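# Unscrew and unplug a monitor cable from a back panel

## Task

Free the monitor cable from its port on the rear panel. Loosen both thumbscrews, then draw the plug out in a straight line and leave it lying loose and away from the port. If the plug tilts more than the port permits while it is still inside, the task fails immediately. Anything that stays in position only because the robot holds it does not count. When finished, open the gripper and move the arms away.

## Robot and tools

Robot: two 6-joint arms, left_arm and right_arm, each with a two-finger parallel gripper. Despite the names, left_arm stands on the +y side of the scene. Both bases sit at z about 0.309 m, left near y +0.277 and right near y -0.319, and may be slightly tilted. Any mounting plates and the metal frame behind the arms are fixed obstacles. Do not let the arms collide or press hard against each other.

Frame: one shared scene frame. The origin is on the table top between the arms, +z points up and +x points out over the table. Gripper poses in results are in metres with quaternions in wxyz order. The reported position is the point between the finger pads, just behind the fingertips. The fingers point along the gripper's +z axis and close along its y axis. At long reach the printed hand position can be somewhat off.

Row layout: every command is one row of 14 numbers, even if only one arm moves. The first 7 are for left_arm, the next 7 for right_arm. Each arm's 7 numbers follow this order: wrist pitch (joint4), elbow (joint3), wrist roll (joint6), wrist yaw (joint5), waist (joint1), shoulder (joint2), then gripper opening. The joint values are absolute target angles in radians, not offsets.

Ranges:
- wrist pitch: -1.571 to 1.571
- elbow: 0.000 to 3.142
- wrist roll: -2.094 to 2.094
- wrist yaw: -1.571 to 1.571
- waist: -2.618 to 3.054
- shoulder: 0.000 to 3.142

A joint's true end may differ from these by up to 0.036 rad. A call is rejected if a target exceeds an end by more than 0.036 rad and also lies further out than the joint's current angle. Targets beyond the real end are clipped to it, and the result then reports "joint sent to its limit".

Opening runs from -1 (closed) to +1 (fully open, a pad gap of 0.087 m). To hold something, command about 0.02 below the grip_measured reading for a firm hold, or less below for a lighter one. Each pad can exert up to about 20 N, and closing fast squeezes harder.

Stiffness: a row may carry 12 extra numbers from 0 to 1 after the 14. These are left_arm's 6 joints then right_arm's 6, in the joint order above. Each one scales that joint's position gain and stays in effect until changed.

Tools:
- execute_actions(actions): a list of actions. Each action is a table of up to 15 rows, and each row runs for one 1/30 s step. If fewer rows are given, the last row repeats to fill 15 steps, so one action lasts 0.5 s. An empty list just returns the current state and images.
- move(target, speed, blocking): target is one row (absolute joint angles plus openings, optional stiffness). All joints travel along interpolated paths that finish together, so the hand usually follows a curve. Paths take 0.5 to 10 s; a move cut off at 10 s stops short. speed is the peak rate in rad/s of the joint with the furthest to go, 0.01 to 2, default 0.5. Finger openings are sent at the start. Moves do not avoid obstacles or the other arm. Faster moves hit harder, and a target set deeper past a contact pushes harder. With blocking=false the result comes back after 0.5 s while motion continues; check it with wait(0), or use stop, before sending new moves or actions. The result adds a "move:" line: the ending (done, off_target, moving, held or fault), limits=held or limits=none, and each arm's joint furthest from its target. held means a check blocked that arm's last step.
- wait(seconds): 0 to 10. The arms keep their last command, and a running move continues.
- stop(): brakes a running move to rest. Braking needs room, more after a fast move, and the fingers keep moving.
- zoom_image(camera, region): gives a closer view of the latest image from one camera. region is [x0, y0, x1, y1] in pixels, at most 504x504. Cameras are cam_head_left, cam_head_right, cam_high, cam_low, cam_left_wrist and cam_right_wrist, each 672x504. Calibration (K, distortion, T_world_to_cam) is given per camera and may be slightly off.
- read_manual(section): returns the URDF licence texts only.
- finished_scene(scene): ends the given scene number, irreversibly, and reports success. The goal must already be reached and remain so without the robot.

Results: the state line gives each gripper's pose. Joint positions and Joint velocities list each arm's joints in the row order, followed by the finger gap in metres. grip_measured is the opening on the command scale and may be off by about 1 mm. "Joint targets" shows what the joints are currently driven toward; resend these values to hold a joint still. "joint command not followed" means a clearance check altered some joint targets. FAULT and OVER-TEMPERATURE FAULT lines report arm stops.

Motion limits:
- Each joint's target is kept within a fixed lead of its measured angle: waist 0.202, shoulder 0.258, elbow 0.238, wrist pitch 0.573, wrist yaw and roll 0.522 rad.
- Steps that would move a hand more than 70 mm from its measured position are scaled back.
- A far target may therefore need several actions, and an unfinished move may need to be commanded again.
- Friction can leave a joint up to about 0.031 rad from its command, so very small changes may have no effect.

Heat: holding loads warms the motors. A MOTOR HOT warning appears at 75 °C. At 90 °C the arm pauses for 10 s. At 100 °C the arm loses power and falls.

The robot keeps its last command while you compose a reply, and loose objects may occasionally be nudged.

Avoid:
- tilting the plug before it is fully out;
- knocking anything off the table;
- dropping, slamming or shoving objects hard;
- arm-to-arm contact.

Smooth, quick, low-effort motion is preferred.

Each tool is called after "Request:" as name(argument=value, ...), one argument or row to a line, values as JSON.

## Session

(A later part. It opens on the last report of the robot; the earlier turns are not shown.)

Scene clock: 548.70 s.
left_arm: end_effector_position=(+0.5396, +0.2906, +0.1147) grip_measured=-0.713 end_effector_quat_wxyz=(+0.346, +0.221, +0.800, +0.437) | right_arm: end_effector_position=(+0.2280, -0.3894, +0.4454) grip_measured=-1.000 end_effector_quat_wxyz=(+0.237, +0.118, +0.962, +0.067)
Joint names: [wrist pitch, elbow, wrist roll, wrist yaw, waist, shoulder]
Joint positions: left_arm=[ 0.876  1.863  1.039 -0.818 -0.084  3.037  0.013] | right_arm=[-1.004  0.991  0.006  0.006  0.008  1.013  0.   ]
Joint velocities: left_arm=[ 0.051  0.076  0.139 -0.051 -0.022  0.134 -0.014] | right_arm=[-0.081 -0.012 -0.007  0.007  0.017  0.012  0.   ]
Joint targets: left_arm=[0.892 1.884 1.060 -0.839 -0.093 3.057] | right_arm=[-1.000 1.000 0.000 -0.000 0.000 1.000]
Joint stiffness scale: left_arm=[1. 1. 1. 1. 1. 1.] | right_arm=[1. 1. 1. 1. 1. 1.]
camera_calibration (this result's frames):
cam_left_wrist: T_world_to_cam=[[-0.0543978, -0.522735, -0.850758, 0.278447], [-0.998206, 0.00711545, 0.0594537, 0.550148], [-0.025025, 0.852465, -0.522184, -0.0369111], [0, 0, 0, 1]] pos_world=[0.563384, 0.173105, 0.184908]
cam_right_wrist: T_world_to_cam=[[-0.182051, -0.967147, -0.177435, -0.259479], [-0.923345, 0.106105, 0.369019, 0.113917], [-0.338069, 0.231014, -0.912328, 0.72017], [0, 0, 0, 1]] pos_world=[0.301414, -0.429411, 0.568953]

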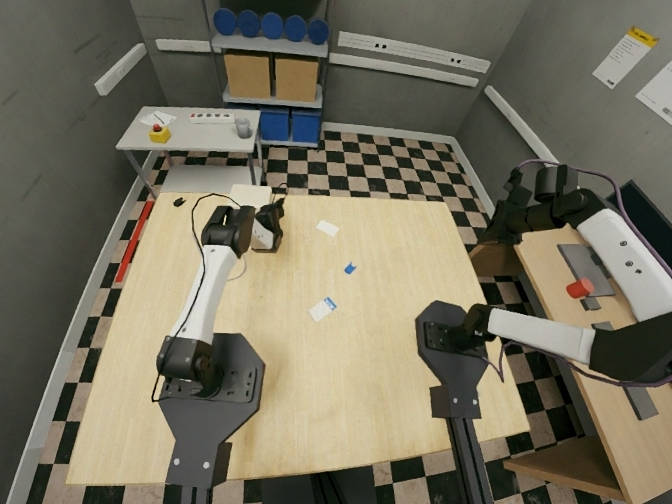

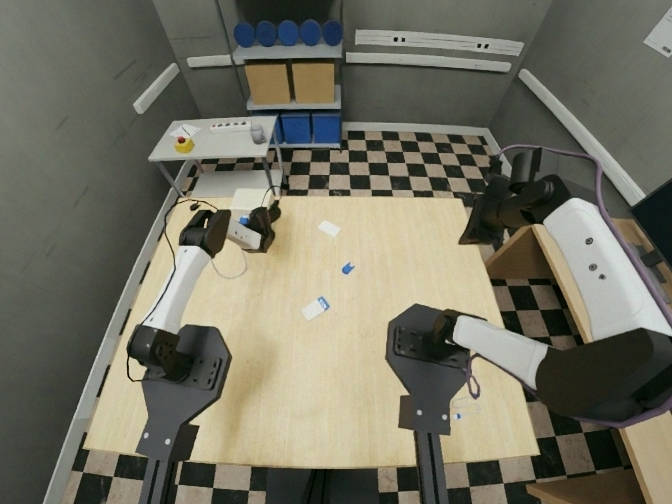

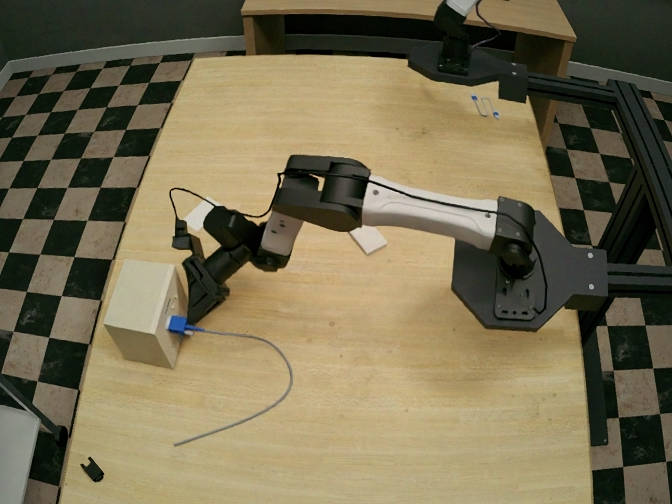

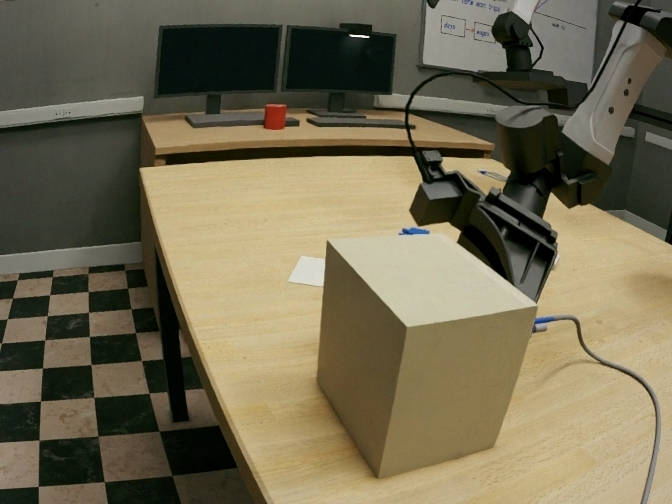

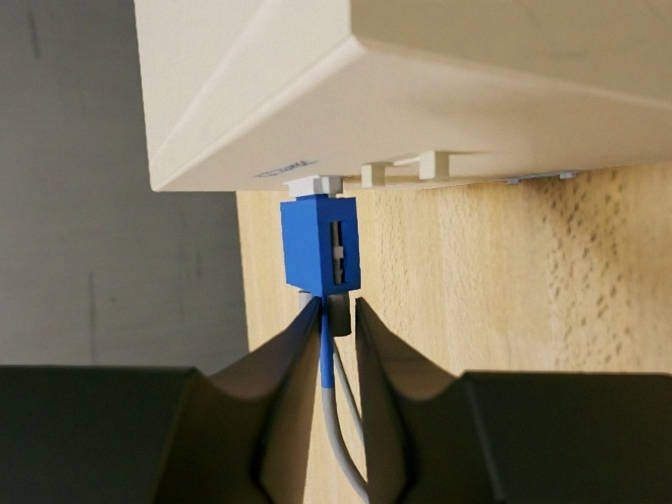

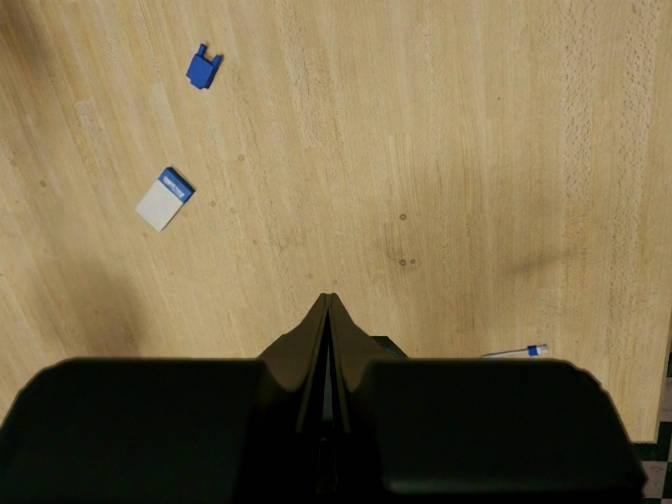

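Request:
execute_actions(
  actions=[
    [[0.889,1.873,1.055,-0.835,-0.09,3.047,-0.79,-1,1,0,0,0,1,-1],[0.889,1.873,1.055,-0.835,-0.09,3.047,-0.83,-1,1,0,0,0,1,-1],[0.889,1.873,1.055,-0.835,-0.09,3.047,-0.85,-1,1,0,0,0,1,-1],[0.889,1.873,1.055,-0.835,-0.09,3.047,-0.9,-1,1,0,0,0,1,-1],[0.769,1.853,0.912,-0.8,-0.08,3.037,-0.9,-1,1,0,0,0,1,-1],[0.769,1.799,0.912,-0.76,-0.071,2.977,-0.9,-1,1,0,0,0,1,-1],[0.769,1.799,0.912,-0.76,-0.071,2.977,-0.9,-1,1,0,0,0,1,-1],[0.769,1.799,0.912,-0.76,-0.071,2.977,-0.9,-1,1,0,0,0,1,-1],[0.769,1.799,0.912,-0.76,-0.071,2.977,-0.9,-1,1,0,0,0,1,-1],[0.769,1.799,0.912,-0.76,-0.071,2.977,-0.9,-1,1,0,0,0,1,-1],[0.769,1.799,0.912,-0.76,-0.071,2.977,-0.9,-1,1,0,0,0,1,-1],[0.691,1.76,0.814,-0.708,-0.058,2.921,-0.9,-1,1,0,0,0,1,-1]],
    [[0.691,1.76,0.814,-0.708,-0.058,2.921,-0.9,-1,1,0,0,0,1,-1],[0.691,1.76,0.814,-0.708,-0.058,2.921,-0.9,-1,1,0,0,0,1,-1],[0.621,1.726,0.726,-0.65,-0.044,2.872,-0.9,-1,1,0,0,0,1,-1],[0.621,1.726,0.726,-0.65,-0.044,2.872,-0.9,-1,1,0,0,0,1,-1],[0.621,1.726,0.726,-0.65,-0.044,2.872,-0.9,-1,1,0,0,0,1,-1],[0.621,1.726,0.726,-0.65,-0.044,2.872,-0.9,-1,1,0,0,0,1,-1],[0.621,1.726,0.726,-0.65,-0.044,2.872,-0.9,-1,1,0,0,0,1,-1],[0.621,1.726,0.726,-0.65,-0.044,2.872,-0.9,-1,1,0,0,0,1,-1],[0.558,1.702,0.647,-0.588,-0.027,2.829,-0.9,-1,1,0,0,0,1,-1]],
    [[0.496,1.685,0.57,-0.52,-0.0047,2.791,-0.9,-1,1,0,0,0,1,-1],[0.496,1.685,0.57,-0.52,-0.0047,2.791,-0.9,-1,1,0,0,0,1,-1],[0.496,1.685,0.57,-0.52,-0.0047,2.791,-0.9,-1,1,0,0,0,1,-1],[0.496,1.685,0.57,-0.52,-0.0047,2.791,-0.9,-1,1,0,0,0,1,-1],[0.496,1.685,0.57,-0.52,-0.0047,2.791,-0.9,-1,1,0,0,0,1,-1],[0.446,1.673,0.503,-0.448,0.0159,2.758,-0.9,-1,1,0,0,0,1,-1],[0.446,1.673,0.503,-0.448,0.0159,2.758,-0.9,-1,1,0,0,0,1,-1],[0.446,1.673,0.503,-0.448,0.0159,2.758,-0.9,-1,1,0,0,0,1,-1],[0.446,1.673,0.503,-0.448,0.0159,2.758,-0.9,-1,1,0,0,0,1,-1],[0.446,1.673,0.503,-0.448,0.0159,2.758,-0.9,-1,1,0,0,0,1,-1],[0.402,1.665,0.443,-0.375,0.038,2.729,-0.9,-1,1,0,0,0,1,-1]],
    [[0.36,1.669,0.387,-0.3,0.0615,2.706,-0.9,-1,1,0,0,0,1,-1],[0.36,1.669,0.387,-0.3,0.0615,2.706,-0.9,-1,1,0,0,0,1,-1],[0.36,1.669,0.387,-0.3,0.0615,2.706,-0.9,-1,1,0,0,0,1,-1],[0.36,1.669,0.387,-0.3,0.0615,2.706,-0.9,-1,1,0,0,0,1,-1],[0.36,1.669,0.387,-0.3,0.0615,2.706,-0.9,-1,1,0,0,0,1,-1],[0.329,1.678,0.348,-0.24,0.0863,2.689,-0.9,-1,1,0,0,0,1,-1],[0.329,1.678,0.348,-0.24,0.0863,2.689,-0.9,-1,1,0,0,0,1,-1],[0.329,1.678,0.348,-0.24,0.0863,2.689,-0.9,-1,1,0,0,0,1,-1],[0.329,1.678,0.348,-0.24,0.0863,2.689,-0.9,-1,1,0,0,0,1,-1],[0.329,1.678,0.348,-0.24,0.0863,2.689,-0.9,-1,1,0,0,0,1,-1],[0.329,1.678,0.348,-0.24,0.0863,2.689,-0.9,-1,1,0,0,0,1,-1],[0.329,1.678,0.348,-0.24,0.0863,2.689,-0.9,-1,1,0,0,0,1,-1],[0.349,1.685,0.36,-0.258,0.078,2.699,-0.78,-1,1,0,0,0,1,-1]],
    [[0.412,1.693,0.44,-0.372,0.044,2.732,-0.77,-1,1,0,0,0,1,-1],[0.412,1.693,0.44,-0.372,0.044,2.732,-0.77,-1,1,0,0,0,1,-1],[0.412,1.693,0.44,-0.372,0.044,2.732,-0.77,-1,1,0,0,0,1,-1],[0.412,1.693,0.44,-0.372,0.044,2.732,-0.77,-1,1,0,0,0,1,-1],[0.412,1.693,0.44,-0.372,0.044,2.732,-0.77,-1,1,0,0,0,1,-1],[0.459,1.702,0.5,-0.445,0.02,2.753,-0.76,-1,1,0,0,0,1,-1],[0.459,1.702,0.5,-0.445,0.02,2.753,-0.76,-1,1,0,0,0,1,-1],[0.459,1.702,0.5,-0.445,0.02,2.753,-0.76,-1,1,0,0,0,1,-1],[0.459,1.702,0.5,-0.445,0.02,2.753,-0.76,-1,1,0,0,0,1,-1],[0.459,1.702,0.5,-0.445,0.02,2.753,-0.76,-1,1,0,0,0,1,-1],[0.51,1.709,0.564,-0.52,-0.004,2.78,-0.75,-1,1,0,0,0,1,-1]],
    [[0.564,1.722,0.633,-0.585,-0.025,2.812,-0.74,-1,1,0,0,0,1,-1],[0.564,1.722,0.633,-0.585,-0.025,2.812,-0.74,-1,1,0,0,0,1,-1],[0.564,1.722,0.633,-0.585,-0.025,2.812,-0.74,-1,1,0,0,0,1,-1],[0.564,1.722,0.633,-0.585,-0.025,2.812,-0.74,-1,1,0,0,0,1,-1],[0.564,1.722,0.633,-0.585,-0.025,2.812,-0.74,-1,1,0,0,0,1,-1],[0.623,1.738,0.71,-0.645,-0.042,2.85,-0.72,-1,1,0,0,0,1,-1],[0.623,1.738,0.71,-0.645,-0.042,2.85,-0.72,-1,1,0,0,0,1,-1],[0.623,1.738,0.71,-0.645,-0.042,2.85,-0.72,-1,1,0,0,0,1,-1],[0.623,1.738,0.71,-0.645,-0.042,2.85,-0.72,-1,1,0,0,0,1,-1],[0.623,1.738,0.71,-0.645,-0.042,2.85,-0.72,-1,1,0,0,0,1,-1],[0.689,1.763,0.795,-0.705,-0.059,2.894,-0.7,-1,1,0,0,0,1,-1]],
    [[0.762,1.796,0.889,-0.76,-0.0736,2.947,-0.7,-1,1,0,0,0,1,-1],[0.762,1.796,0.889,-0.76,-0.0736,2.947,-0.7,-1,1,0,0,0,1,-1],[0.762,1.796,0.889,-0.76,-0.0736,2.947,-0.7,-1,1,0,0,0,1,-1],[0.762,1.796,0.889,-0.76,-0.0736,2.947,-0.7,-1,1,0,0,0,1,-1],[0.762,1.796,0.889,-0.76,-0.0736,2.947,-0.7,-1,1,0,0,0,1,-1],[0.842,1.836,0.995,-0.812,-0.084,3.004,-0.7,-1,1,0,0,0,1,-1],[0.842,1.836,0.995,-0.812,-0.084,3.004,-0.7,-1,1,0,0,0,1,-1],[0.842,1.836,0.995,-0.812,-0.084,3.004,-0.7,-1,1,0,0,0,1,-1],[0.842,1.836,0.995,-0.812,-0.084,3.004,-0.7,-1,1,0,0,0,1,-1],[0.842,1.836,0.995,-0.812,-0.084,3.004,-0.7,-1,1,0,0,0,1,-1],[0.929,1.868,1.11,-0.855,-0.09,3.047,-0.7,-1,1,0,0,0,1,-1],[0.929,1.868,1.11,-0.855,-0.09,3.047,-0.7,-1,1,0,0,0,1,-1],[0.929,1.884,1.11,-0.855,-0.093,3.062,-0.7,-1,1,0,0,0,1,-1],[0.929,1.884,1.11,-0.855,-0.093,3.062,-0.7,-1,1,0,0,0,1,-1],[0.892,1.884,1.06,-0.839,-0.093,3.057,-0.72,-1,1,0,0,0,1,-1]],
  ],
)

Request:
zoom_image(
  camera="cam_left_wrist",
  region=[260, 170, 420, 350],
)

Scene clock: 556.23 s.
left_arm: end_effector_position=(+0.5393, +0.2908, +0.1142) grip_measured=-0.713 end_effector_quat_wxyz=(+0.346, +0.221, +0.800, +0.437) | right_arm: end_effector_position=(+0.2280, -0.3894, +0.4454) grip_measured=-1.000 end_effector_quat_wxyz=(+0.237, +0.118, +0.962, +0.067)
Joint names: [wrist pitch, elbow, wrist roll, wrist yaw, waist, shoulder]
Joint positions: left_arm=[ 0.875  1.863  1.039 -0.818 -0.083  3.037  0.013] | right_arm=[-1.004  0.991  0.006  0.006  0.008  1.013  0.   ]
Joint velocities: left_arm=[ 0.066  0.066  0.139  0.007 -0.022  0.115 -0.011] | right_arm=[-0.081 -0.007 -0.007  0.051 -0.007  0.022  0.   ]
Joint targets: left_arm=[0.892 1.884 1.060 -0.839 -0.093 3.057] | right_arm=[-1.000 1.000 -0.000 -0.000 0.000 1.000]
Joint stiffness scale: left_arm=[1. 1. 1. 1. 1. 1.] | right_arm=[1. 1. 1. 1. 1. 1.]
camera_calibration (this result's frames):
cam_left_wrist: T_world_to_cam=[[-0.0559219, -0.522234, -0.850967, 0.278852], [-0.9981, 0.00714617, 0.0612052, 0.549601], [-0.0258823, 0.852772, -0.521641, -0.0370151], [0, 0, 0, 1]] pos_world=[0.563193, 0.173264, 0.184347]
cam_right_wrist: T_world_to_cam=[[-0.182051, -0.967147, -0.177435, -0.259479], [-0.923345, 0.106105, 0.369019, 0.113917], [-0.338069, 0.231014, -0.912328, 0.72017], [0, 0, 0, 1]] pos_world=[0.301414, -0.429411, 0.568953]

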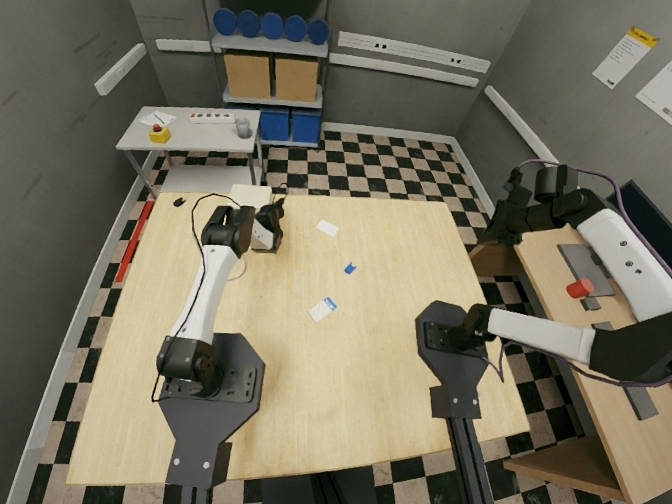

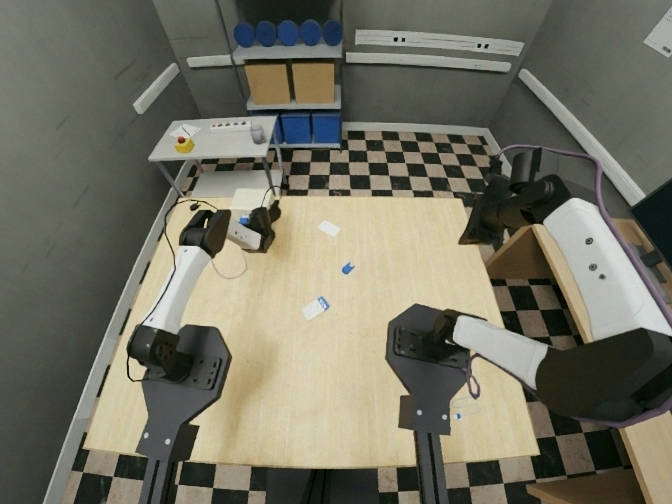

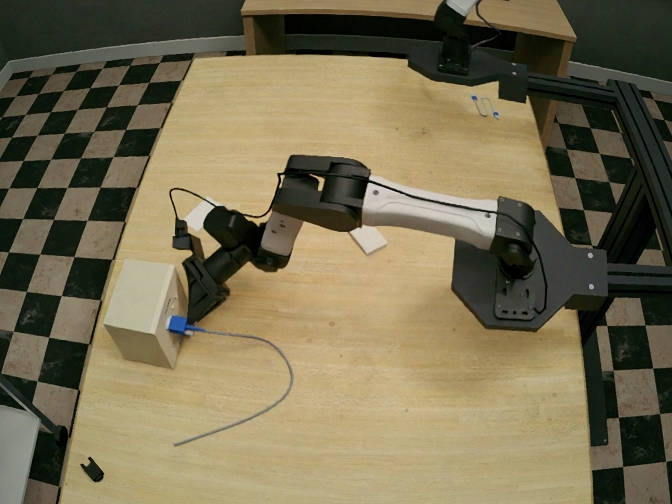

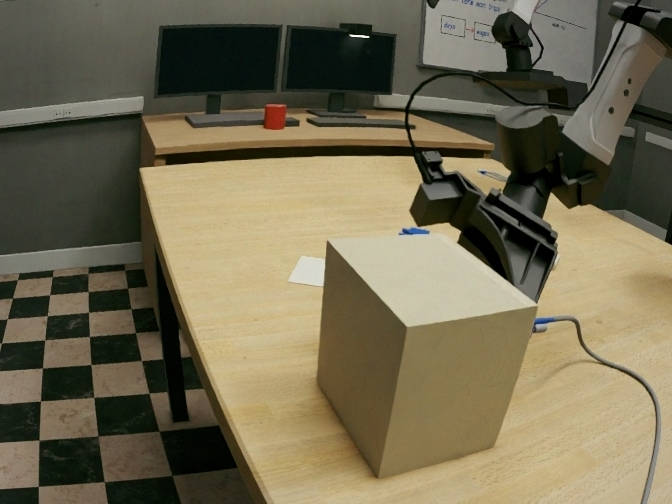

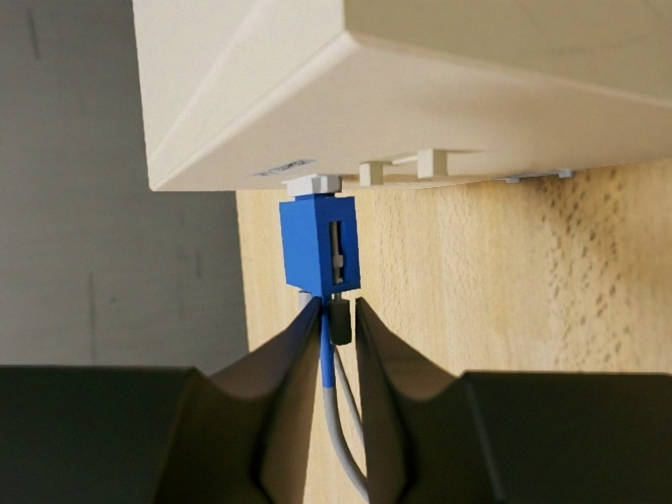

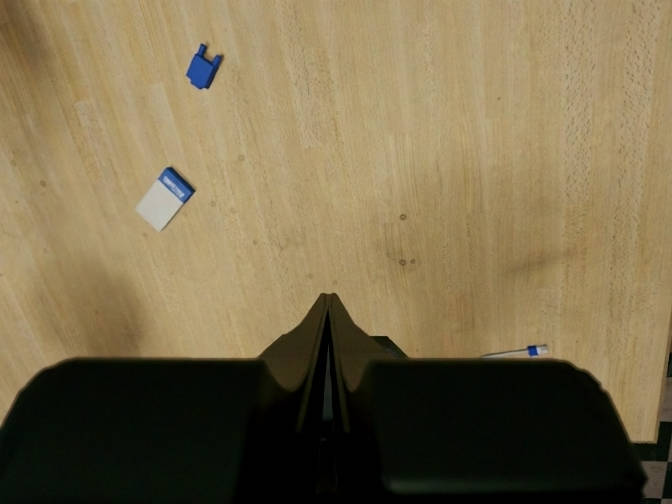

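Region (260, 170, 420, 350) of cam_left_wrist's 672x504 image, scaled by 2.800, with more detail than that image has.

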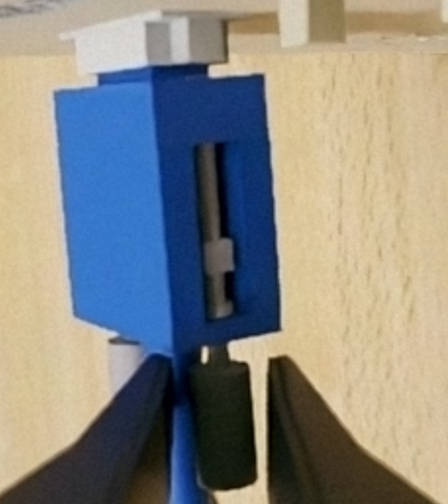

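Request:
execute_actions(
  actions=[
    [[0.885,1.865,1.052,-0.83,-0.105,3.02,-0.55,-1,1,0,0,0,1,-1],[0.885,1.865,1.052,-0.83,-0.11,3.015,-0.55,-1,1,0,0,0,1,-1],[0.885,1.86,1.052,-0.83,-0.115,3.01,-0.55,-1,1,0,0,0,1,-1],[0.885,1.855,1.052,-0.83,-0.12,3.008,-0.55,-1,1,0,0,0,1,-1],[0.885,1.85,1.052,-0.83,-0.125,3.005,-0.55,-1,1,0,0,0,1,-1],[0.885,1.845,1.052,-0.83,-0.13,3.002,-0.55,-1,1,0,0,0,1,-1],[0.885,1.84,1.052,-0.83,-0.14,3.0,-0.55,-1,1,0,0,0,1,-1],[0.885,1.84,1.052,-0.83,-0.15,2.995,-0.55,-1,1,0,0,0,1,-1]],
  ],
)

Scene clock: 558.57 s.
left_arm: end_effector_position=(+0.5525, +0.2525, +0.1461) grip_measured=-0.550 end_effector_quat_wxyz=(+0.380, +0.230, +0.785, +0.432) | right_arm: end_effector_position=(+0.2280, -0.3894, +0.4454) grip_measured=-1.000 end_effector_quat_wxyz=(+0.237, +0.118, +0.962, +0.067)
Joint names: [wrist pitch, elbow, wrist roll, wrist yaw, waist, shoulder]
Joint positions: left_arm=[ 0.887  1.863  1.053 -0.827 -0.153  2.998  0.02 ] | right_arm=[-1.004  0.991  0.006  0.006  0.008  1.013  0.   ]
Joint velocities: left_arm=[-0.081 -0.007  0.066 -0.007  0.002 -0.017  0.   ] | right_arm=[ 0.007 -0.017 -0.022 -0.066  0.007  0.002  0.   ]
Joint targets: left_arm=[0.885 1.840 1.052 -0.830 -0.150 2.995] | right_arm=[-1.000 1.000 0.000 0.000 -0.000 1.000]
Joint stiffness scale: left_arm=[1. 1. 1. 1. 1. 1.] | right_arm=[1. 1. 1. 1. 1. 1.]
camera_calibration (this result's frames):
cam_left_wrist: T_world_to_cam=[[-0.0378649, -0.52329, -0.851313, 0.277019], [-0.998041, 0.0622643, 0.0061181, 0.555141], [0.0498048, 0.849877, -0.524622, -0.0280027], [0, 0, 0, 1]] pos_world=[0.565937, 0.134195, 0.217743]
cam_right_wrist: T_world_to_cam=[[-0.182051, -0.967147, -0.177435, -0.259479], [-0.923345, 0.106105, 0.369019, 0.113917], [-0.338069, 0.231014, -0.912328, 0.72017], [0, 0, 0, 1]] pos_world=[0.301414, -0.429411, 0.568953]

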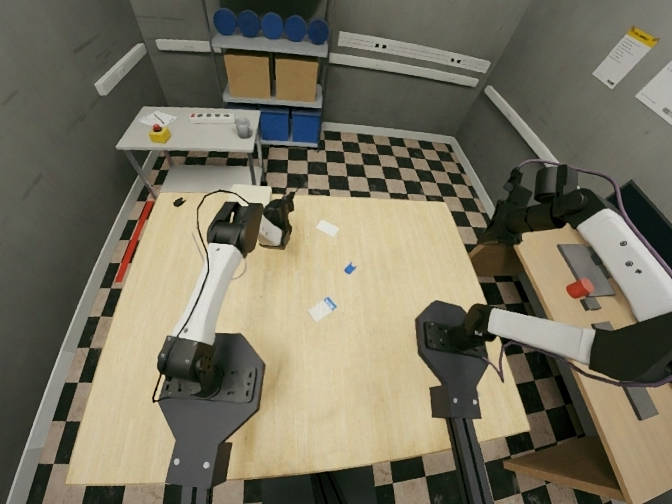

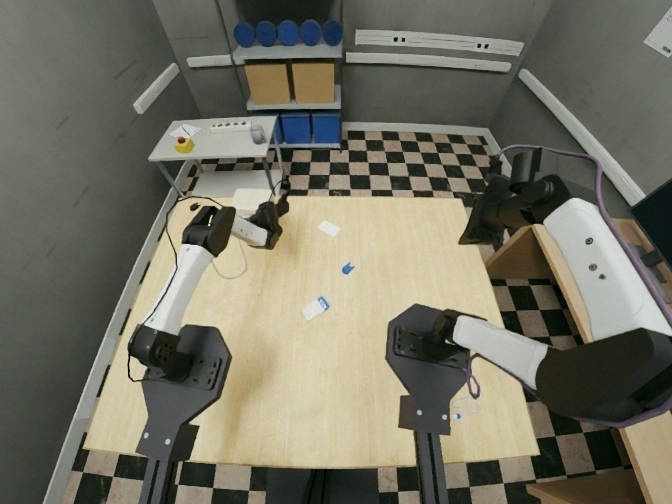

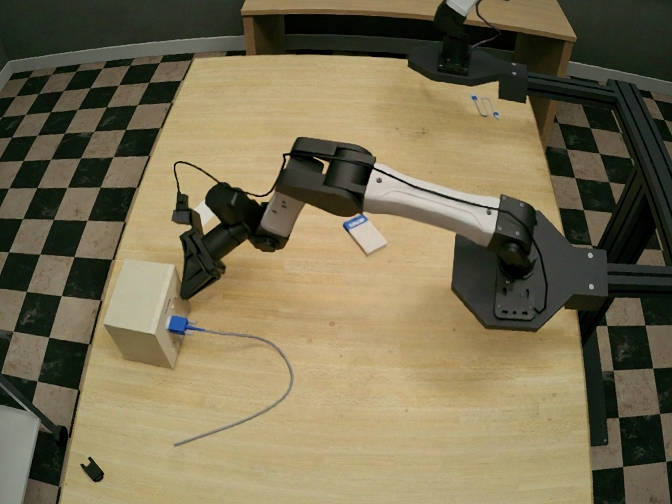

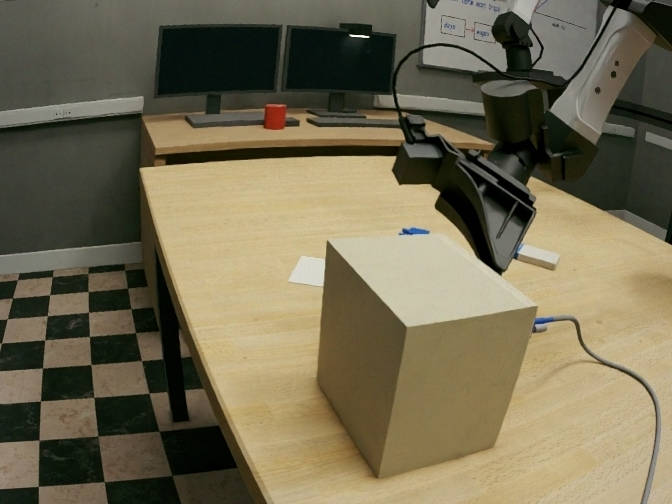

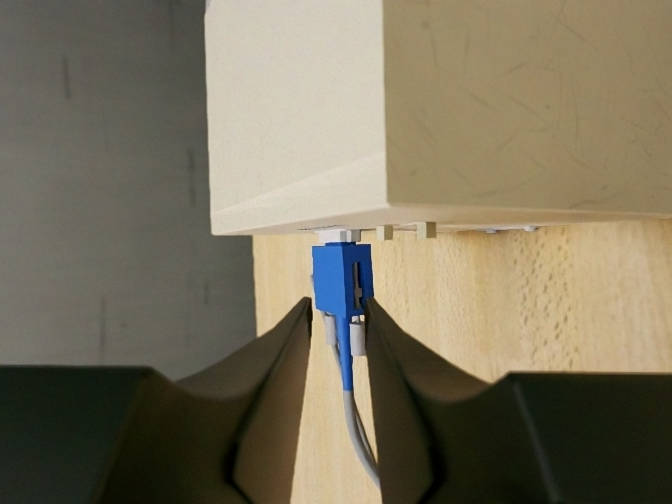

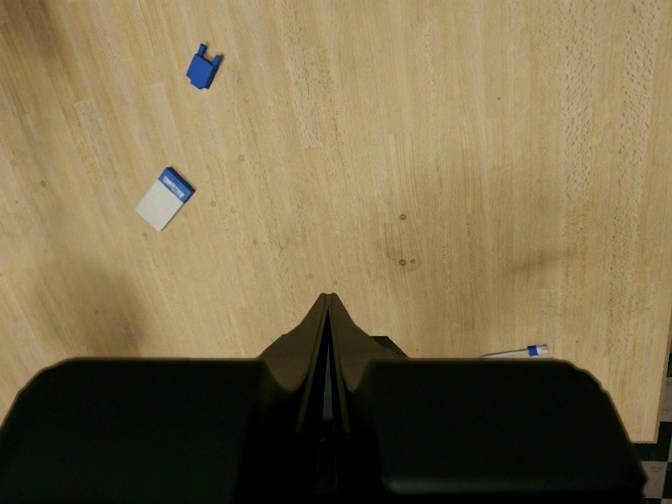

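Request:
move(
  target=[0.6,1.6,0.65,-0.55,-0.06,2.72,-0.55,-1,1,0,0,0,1,-1],
  speed=0.6,
)

Request:
move(
  target=[0.2,1.7,0.242,0,0.18,2.6,0.1,-1,1,0,0,0,1,-1],
  speed=0.6,
)

Scene clock: 560.63 s.
left_arm: end_effector_position=(+0.5432, +0.2685, +0.1512) grip_measured=-0.550 end_effector_quat_wxyz=(+0.400, +0.175, +0.859, +0.266) | right_arm: end_effector_position=(+0.2280, -0.3894, +0.4454) grip_measured=-1.000 end_effector_quat_wxyz=(+0.237, +0.118, +0.962, +0.067)
Joint names: [wrist pitch, elbow, wrist roll, wrist yaw, waist, shoulder]
Joint positions: left_arm=[ 0.62   1.619  0.655 -0.561 -0.067  2.726  0.02 ] | right_arm=[-1.004  0.991  0.006  0.006  0.008  1.013  0.   ]
Joint velocities: left_arm=[-0.037 -0.002 -0.081  0.037 -0.012  0.002  0.001] | right_arm=[-0.051 -0.002 -0.022 -0.051 -0.002 -0.007  0.   ]
Joint targets: left_arm=[0.600 1.600 0.650 -0.550 -0.060 2.720] | right_arm=[-1.000 1.000 -0.000 -0.000 0.000 1.000]
Joint stiffness scale: left_arm=[1. 1. 1. 1. 1. 1.] | right_arm=[1. 1. 1. 1. 1. 1.]
move: done; limits=none; left_arm: farthest joint: the wrist pitch, 0.020 radians from its target (0.287 radians at the start); right_arm: farthest joint: the shoulder, 0.013 radians from its target (0.013 radians at the start)
camera_calibration (this result's frames):
cam_left_wrist: T_world_to_cam=[[-0.093029, -0.798145, -0.595239, 0.354456], [-0.995195, 0.0928824, 0.030993, 0.531366], [0.0305503, 0.595262, -0.802951, 0.0824031], [0, 0, 0, 1]] pos_world=[0.55927, 0.184501, 0.260683]
cam_right_wrist: T_world_to_cam=[[-0.182051, -0.967147, -0.177435, -0.259479], [-0.923345, 0.106105, 0.369019, 0.113917], [-0.338069, 0.231014, -0.912328, 0.72017], [0, 0, 0, 1]] pos_world=[0.301414, -0.429411, 0.568953]

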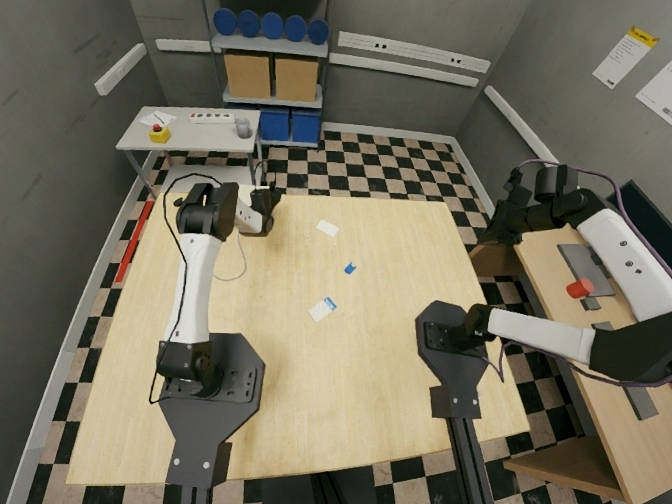

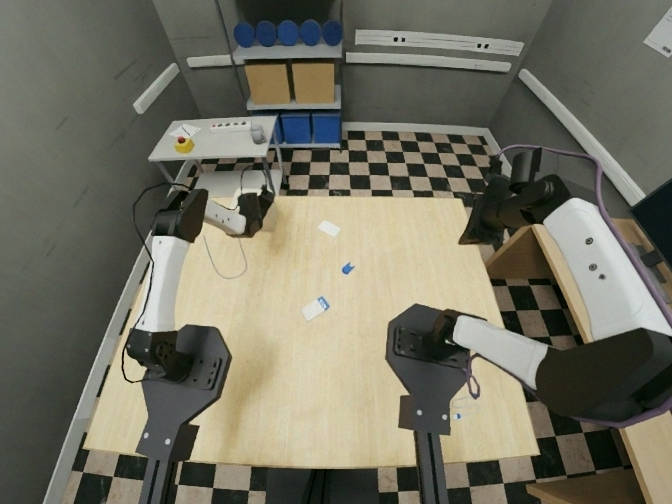

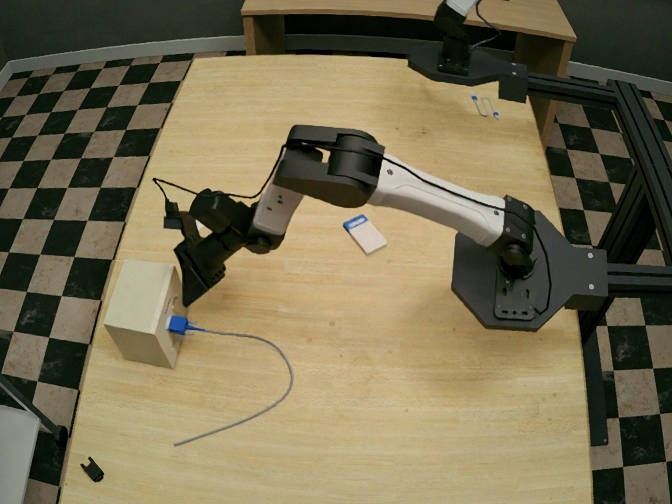

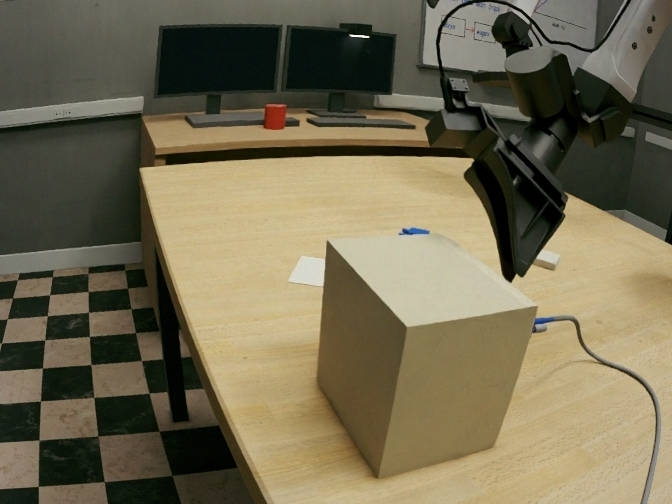

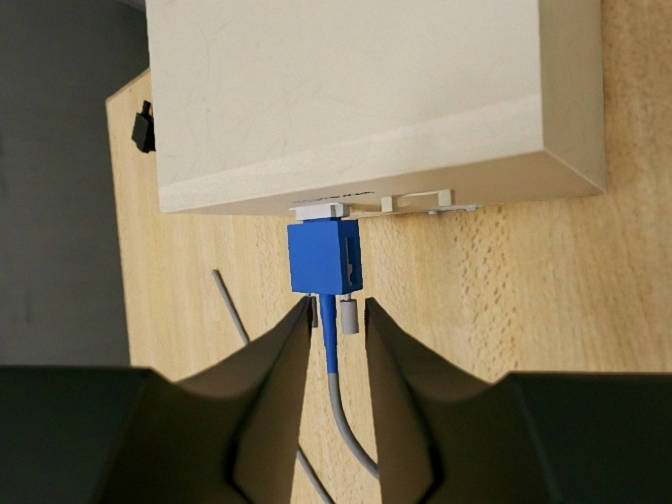

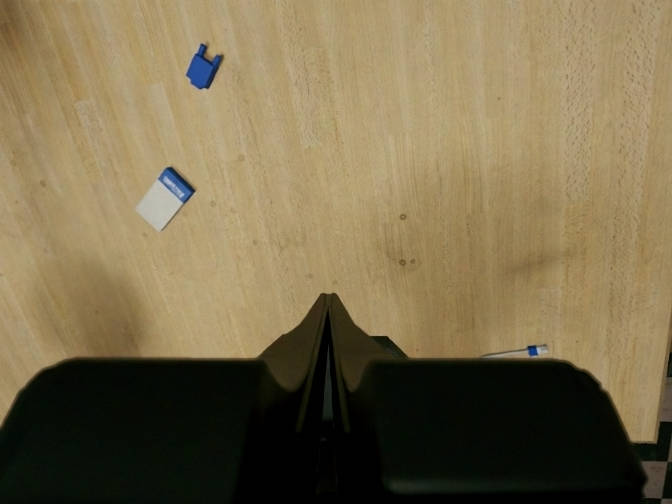

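Scene clock: 562.40 s.
left_arm: end_effector_position=(+0.5430, +0.3130, +0.1409) grip_measured=+0.100 end_effector_quat_wxyz=(+0.377, +0.040, +0.925, -0.011) | right_arm: end_effector_position=(+0.2280, -0.3894, +0.4454) grip_measured=-1.000 end_effector_quat_wxyz=(+0.237, +0.118, +0.962, +0.067)
Joint names: [wrist pitch, elbow, wrist roll, wrist yaw, waist, shoulder]
Joint positions: left_arm=[ 0.219  1.687  0.248 -0.011  0.179  2.605  0.048] | right_arm=[-1.004  0.991  0.006  0.006  0.008  1.013  0.   ]
Joint velocities: left_arm=[-0.022 -0.007 -0.051  0.037 -0.007 -0.002  0.   ] | right_arm=[-0.051 -0.022 -0.081  0.022  0.022 -0.017  0.   ]
Joint targets: left_arm=[0.200 1.700 0.242 0.000 0.180 2.600] | right_arm=[-1.000 1.000 0.000 0.000 0.000 1.000]
Joint stiffness scale: left_arm=[1. 1. 1. 1. 1. 1.] | right_arm=[1. 1. 1. 1. 1. 1.]
move: done; limits=none; left_arm: farthest joint: the wrist pitch, 0.019 radians from its target (0.420 radians at the start); right_arm: farthest joint: the shoulder, 0.013 radians from its target (0.013 radians at the start)
camera_calibration (this result's frames):
cam_left_wrist: T_world_to_cam=[[-0.0860231, -0.996276, -0.00578184, 0.358961], [-0.991636, 0.0850591, 0.0970688, 0.518523], [-0.0962155, 0.0140836, -0.995261, 0.32547], [0, 0, 0, 1]] pos_world=[0.57638, 0.308935, 0.27567]
cam_right_wrist: T_world_to_cam=[[-0.182051, -0.967147, -0.177435, -0.259479], [-0.923345, 0.106105, 0.369019, 0.113917], [-0.338069, 0.231014, -0.912328, 0.72017], [0, 0, 0, 1]] pos_world=[0.301414, -0.429411, 0.568953]

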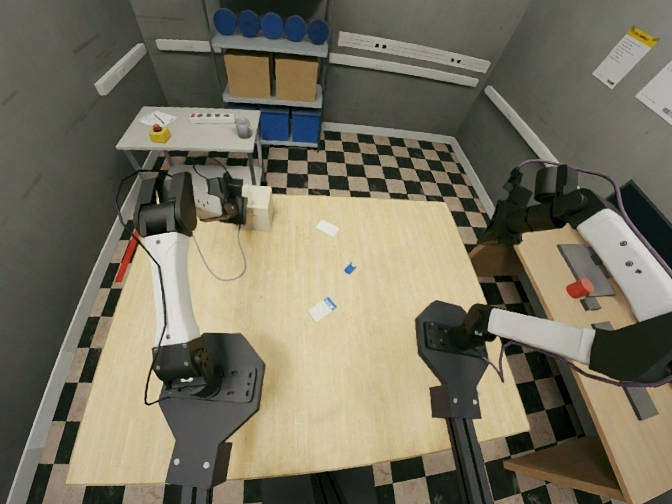

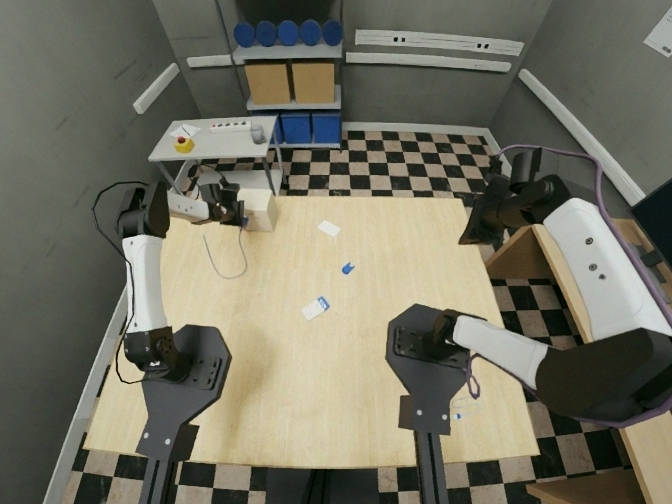

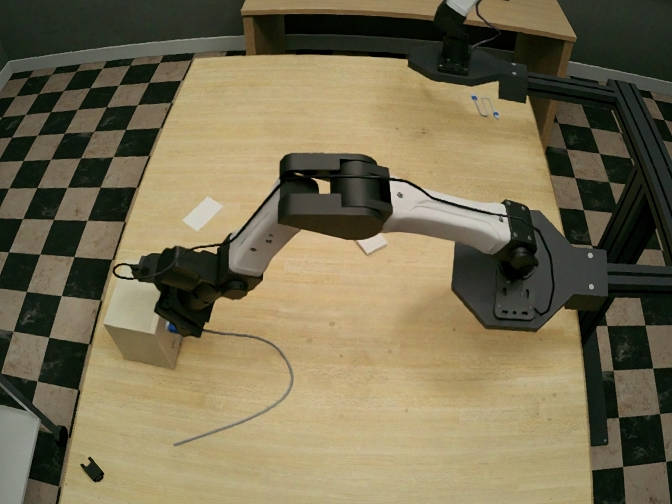

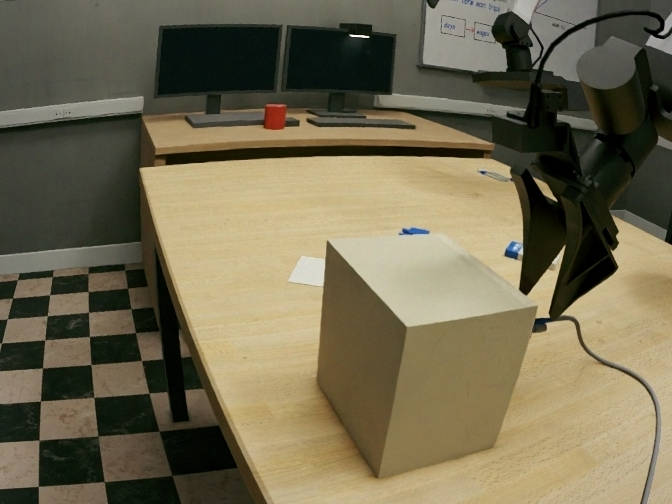

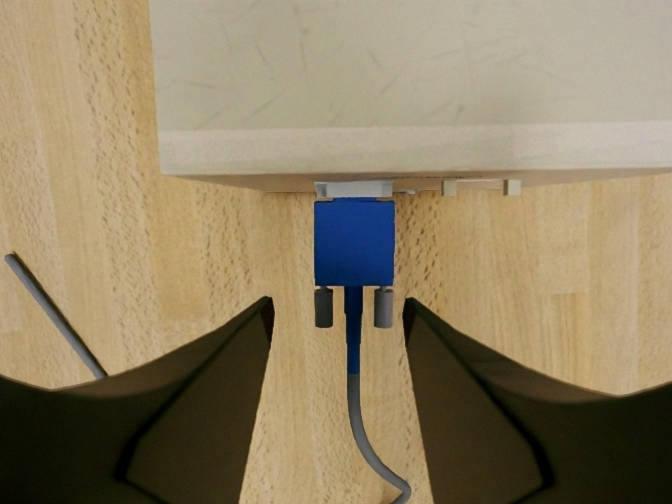

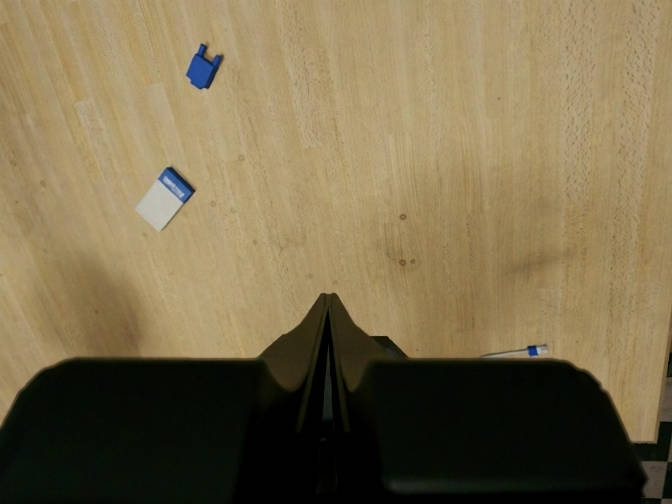

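Request:
move(
  target=[0.14,1.888,0.242,-0.011,0.162,2.752,0.2,-1,1,0,0,0,1,-1],
  speed=0.2,
)

Scene clock: 564.33 s.
left_arm: end_effector_position=(+0.5654, +0.3051, +0.1211) grip_measured=+0.200 end_effector_quat_wxyz=(+0.377, +0.044, +0.925, -0.014) | right_arm: end_effector_position=(+0.2280, -0.3894, +0.4454) grip_measured=-1.000 end_effector_quat_wxyz=(+0.237, +0.118, +0.962, +0.067)
Joint names: [wrist pitch, elbow, wrist roll, wrist yaw, waist, shoulder]
Joint positions: left_arm=[ 0.159  1.872  0.248 -0.01   0.169  2.732  0.052] | right_arm=[-1.004  0.991  0.006  0.006  0.008  1.013  0.   ]
Joint velocities: left_arm=[-0.051 -0.012 -0.022  0.022 -0.002 -0.002 -0.   ] | right_arm=[-0.007 -0.002  0.007  0.037  0.017 -0.012  0.   ]
Joint targets: left_arm=[0.140 1.888 0.242 -0.011 0.162 2.752] | right_arm=[-1.000 1.000 -0.000 0.000 -0.000 1.000]
Joint stiffness scale: left_arm=[1. 1. 1. 1. 1. 1.] | right_arm=[1. 1. 1. 1. 1. 1.]
move: done; limits=none; left_arm: farthest joint: the shoulder, 0.020 radians from its target (0.147 radians at the start); right_arm: farthest joint: the shoulder, 0.013 radians from its target (0.013 radians at the start)
camera_calibration (this result's frames):
cam_left_wrist: T_world_to_cam=[[-0.096006, -0.995372, -0.00413753, 0.358055], [-0.990728, 0.095155, 0.0969692, 0.53973], [-0.0961268, 0.0134088, -0.995279, 0.308175], [0, 0, 0, 1]] pos_world=[0.598725, 0.300908, 0.255864]
cam_right_wrist: T_world_to_cam=[[-0.182051, -0.967147, -0.177435, -0.259479], [-0.923345, 0.106105, 0.369019, 0.113917], [-0.338069, 0.231014, -0.912328, 0.72017], [0, 0, 0, 1]] pos_world=[0.301414, -0.429411, 0.568953]

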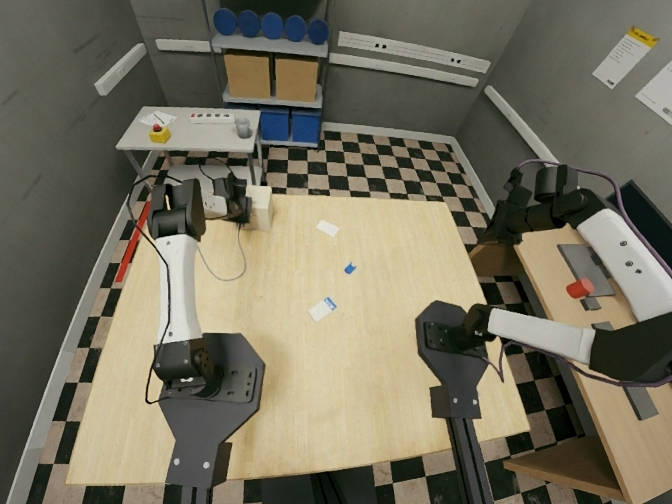

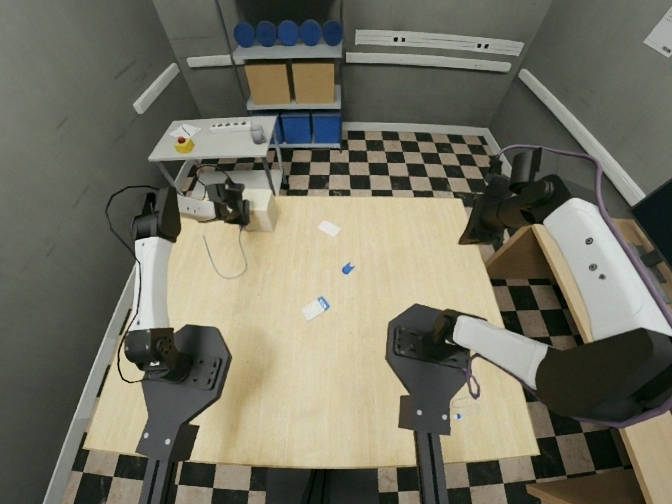

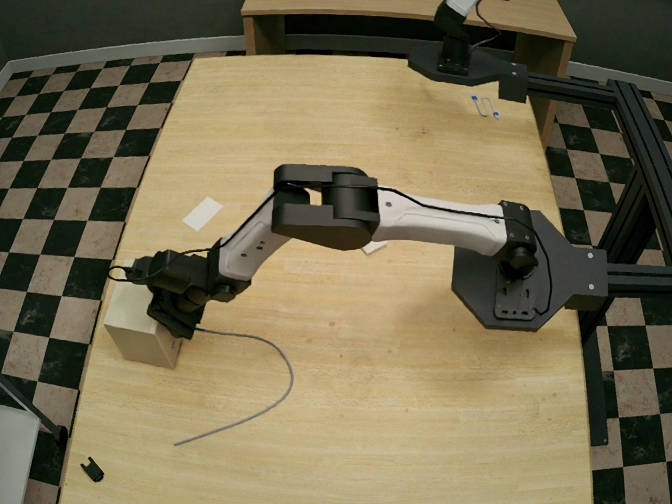

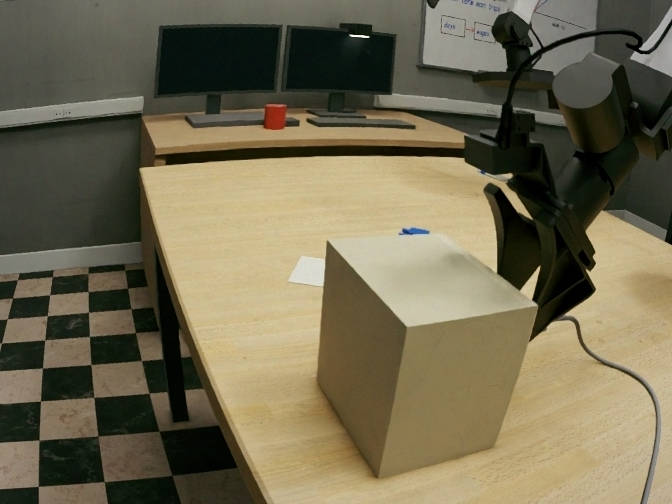

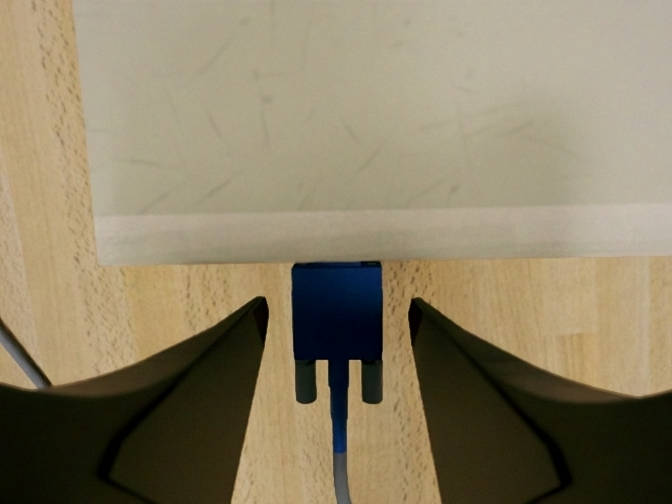

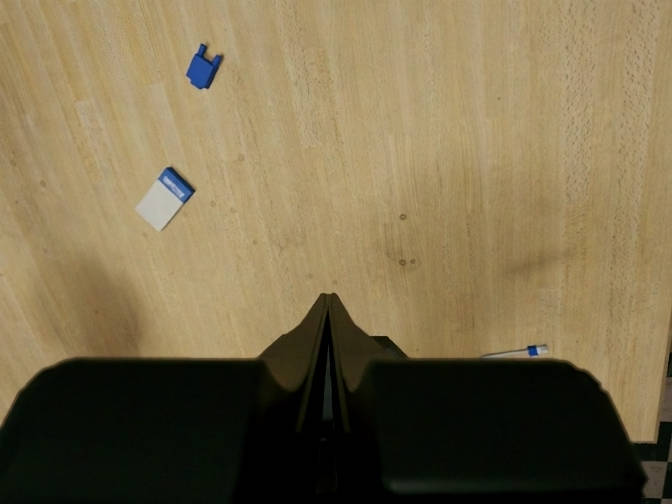

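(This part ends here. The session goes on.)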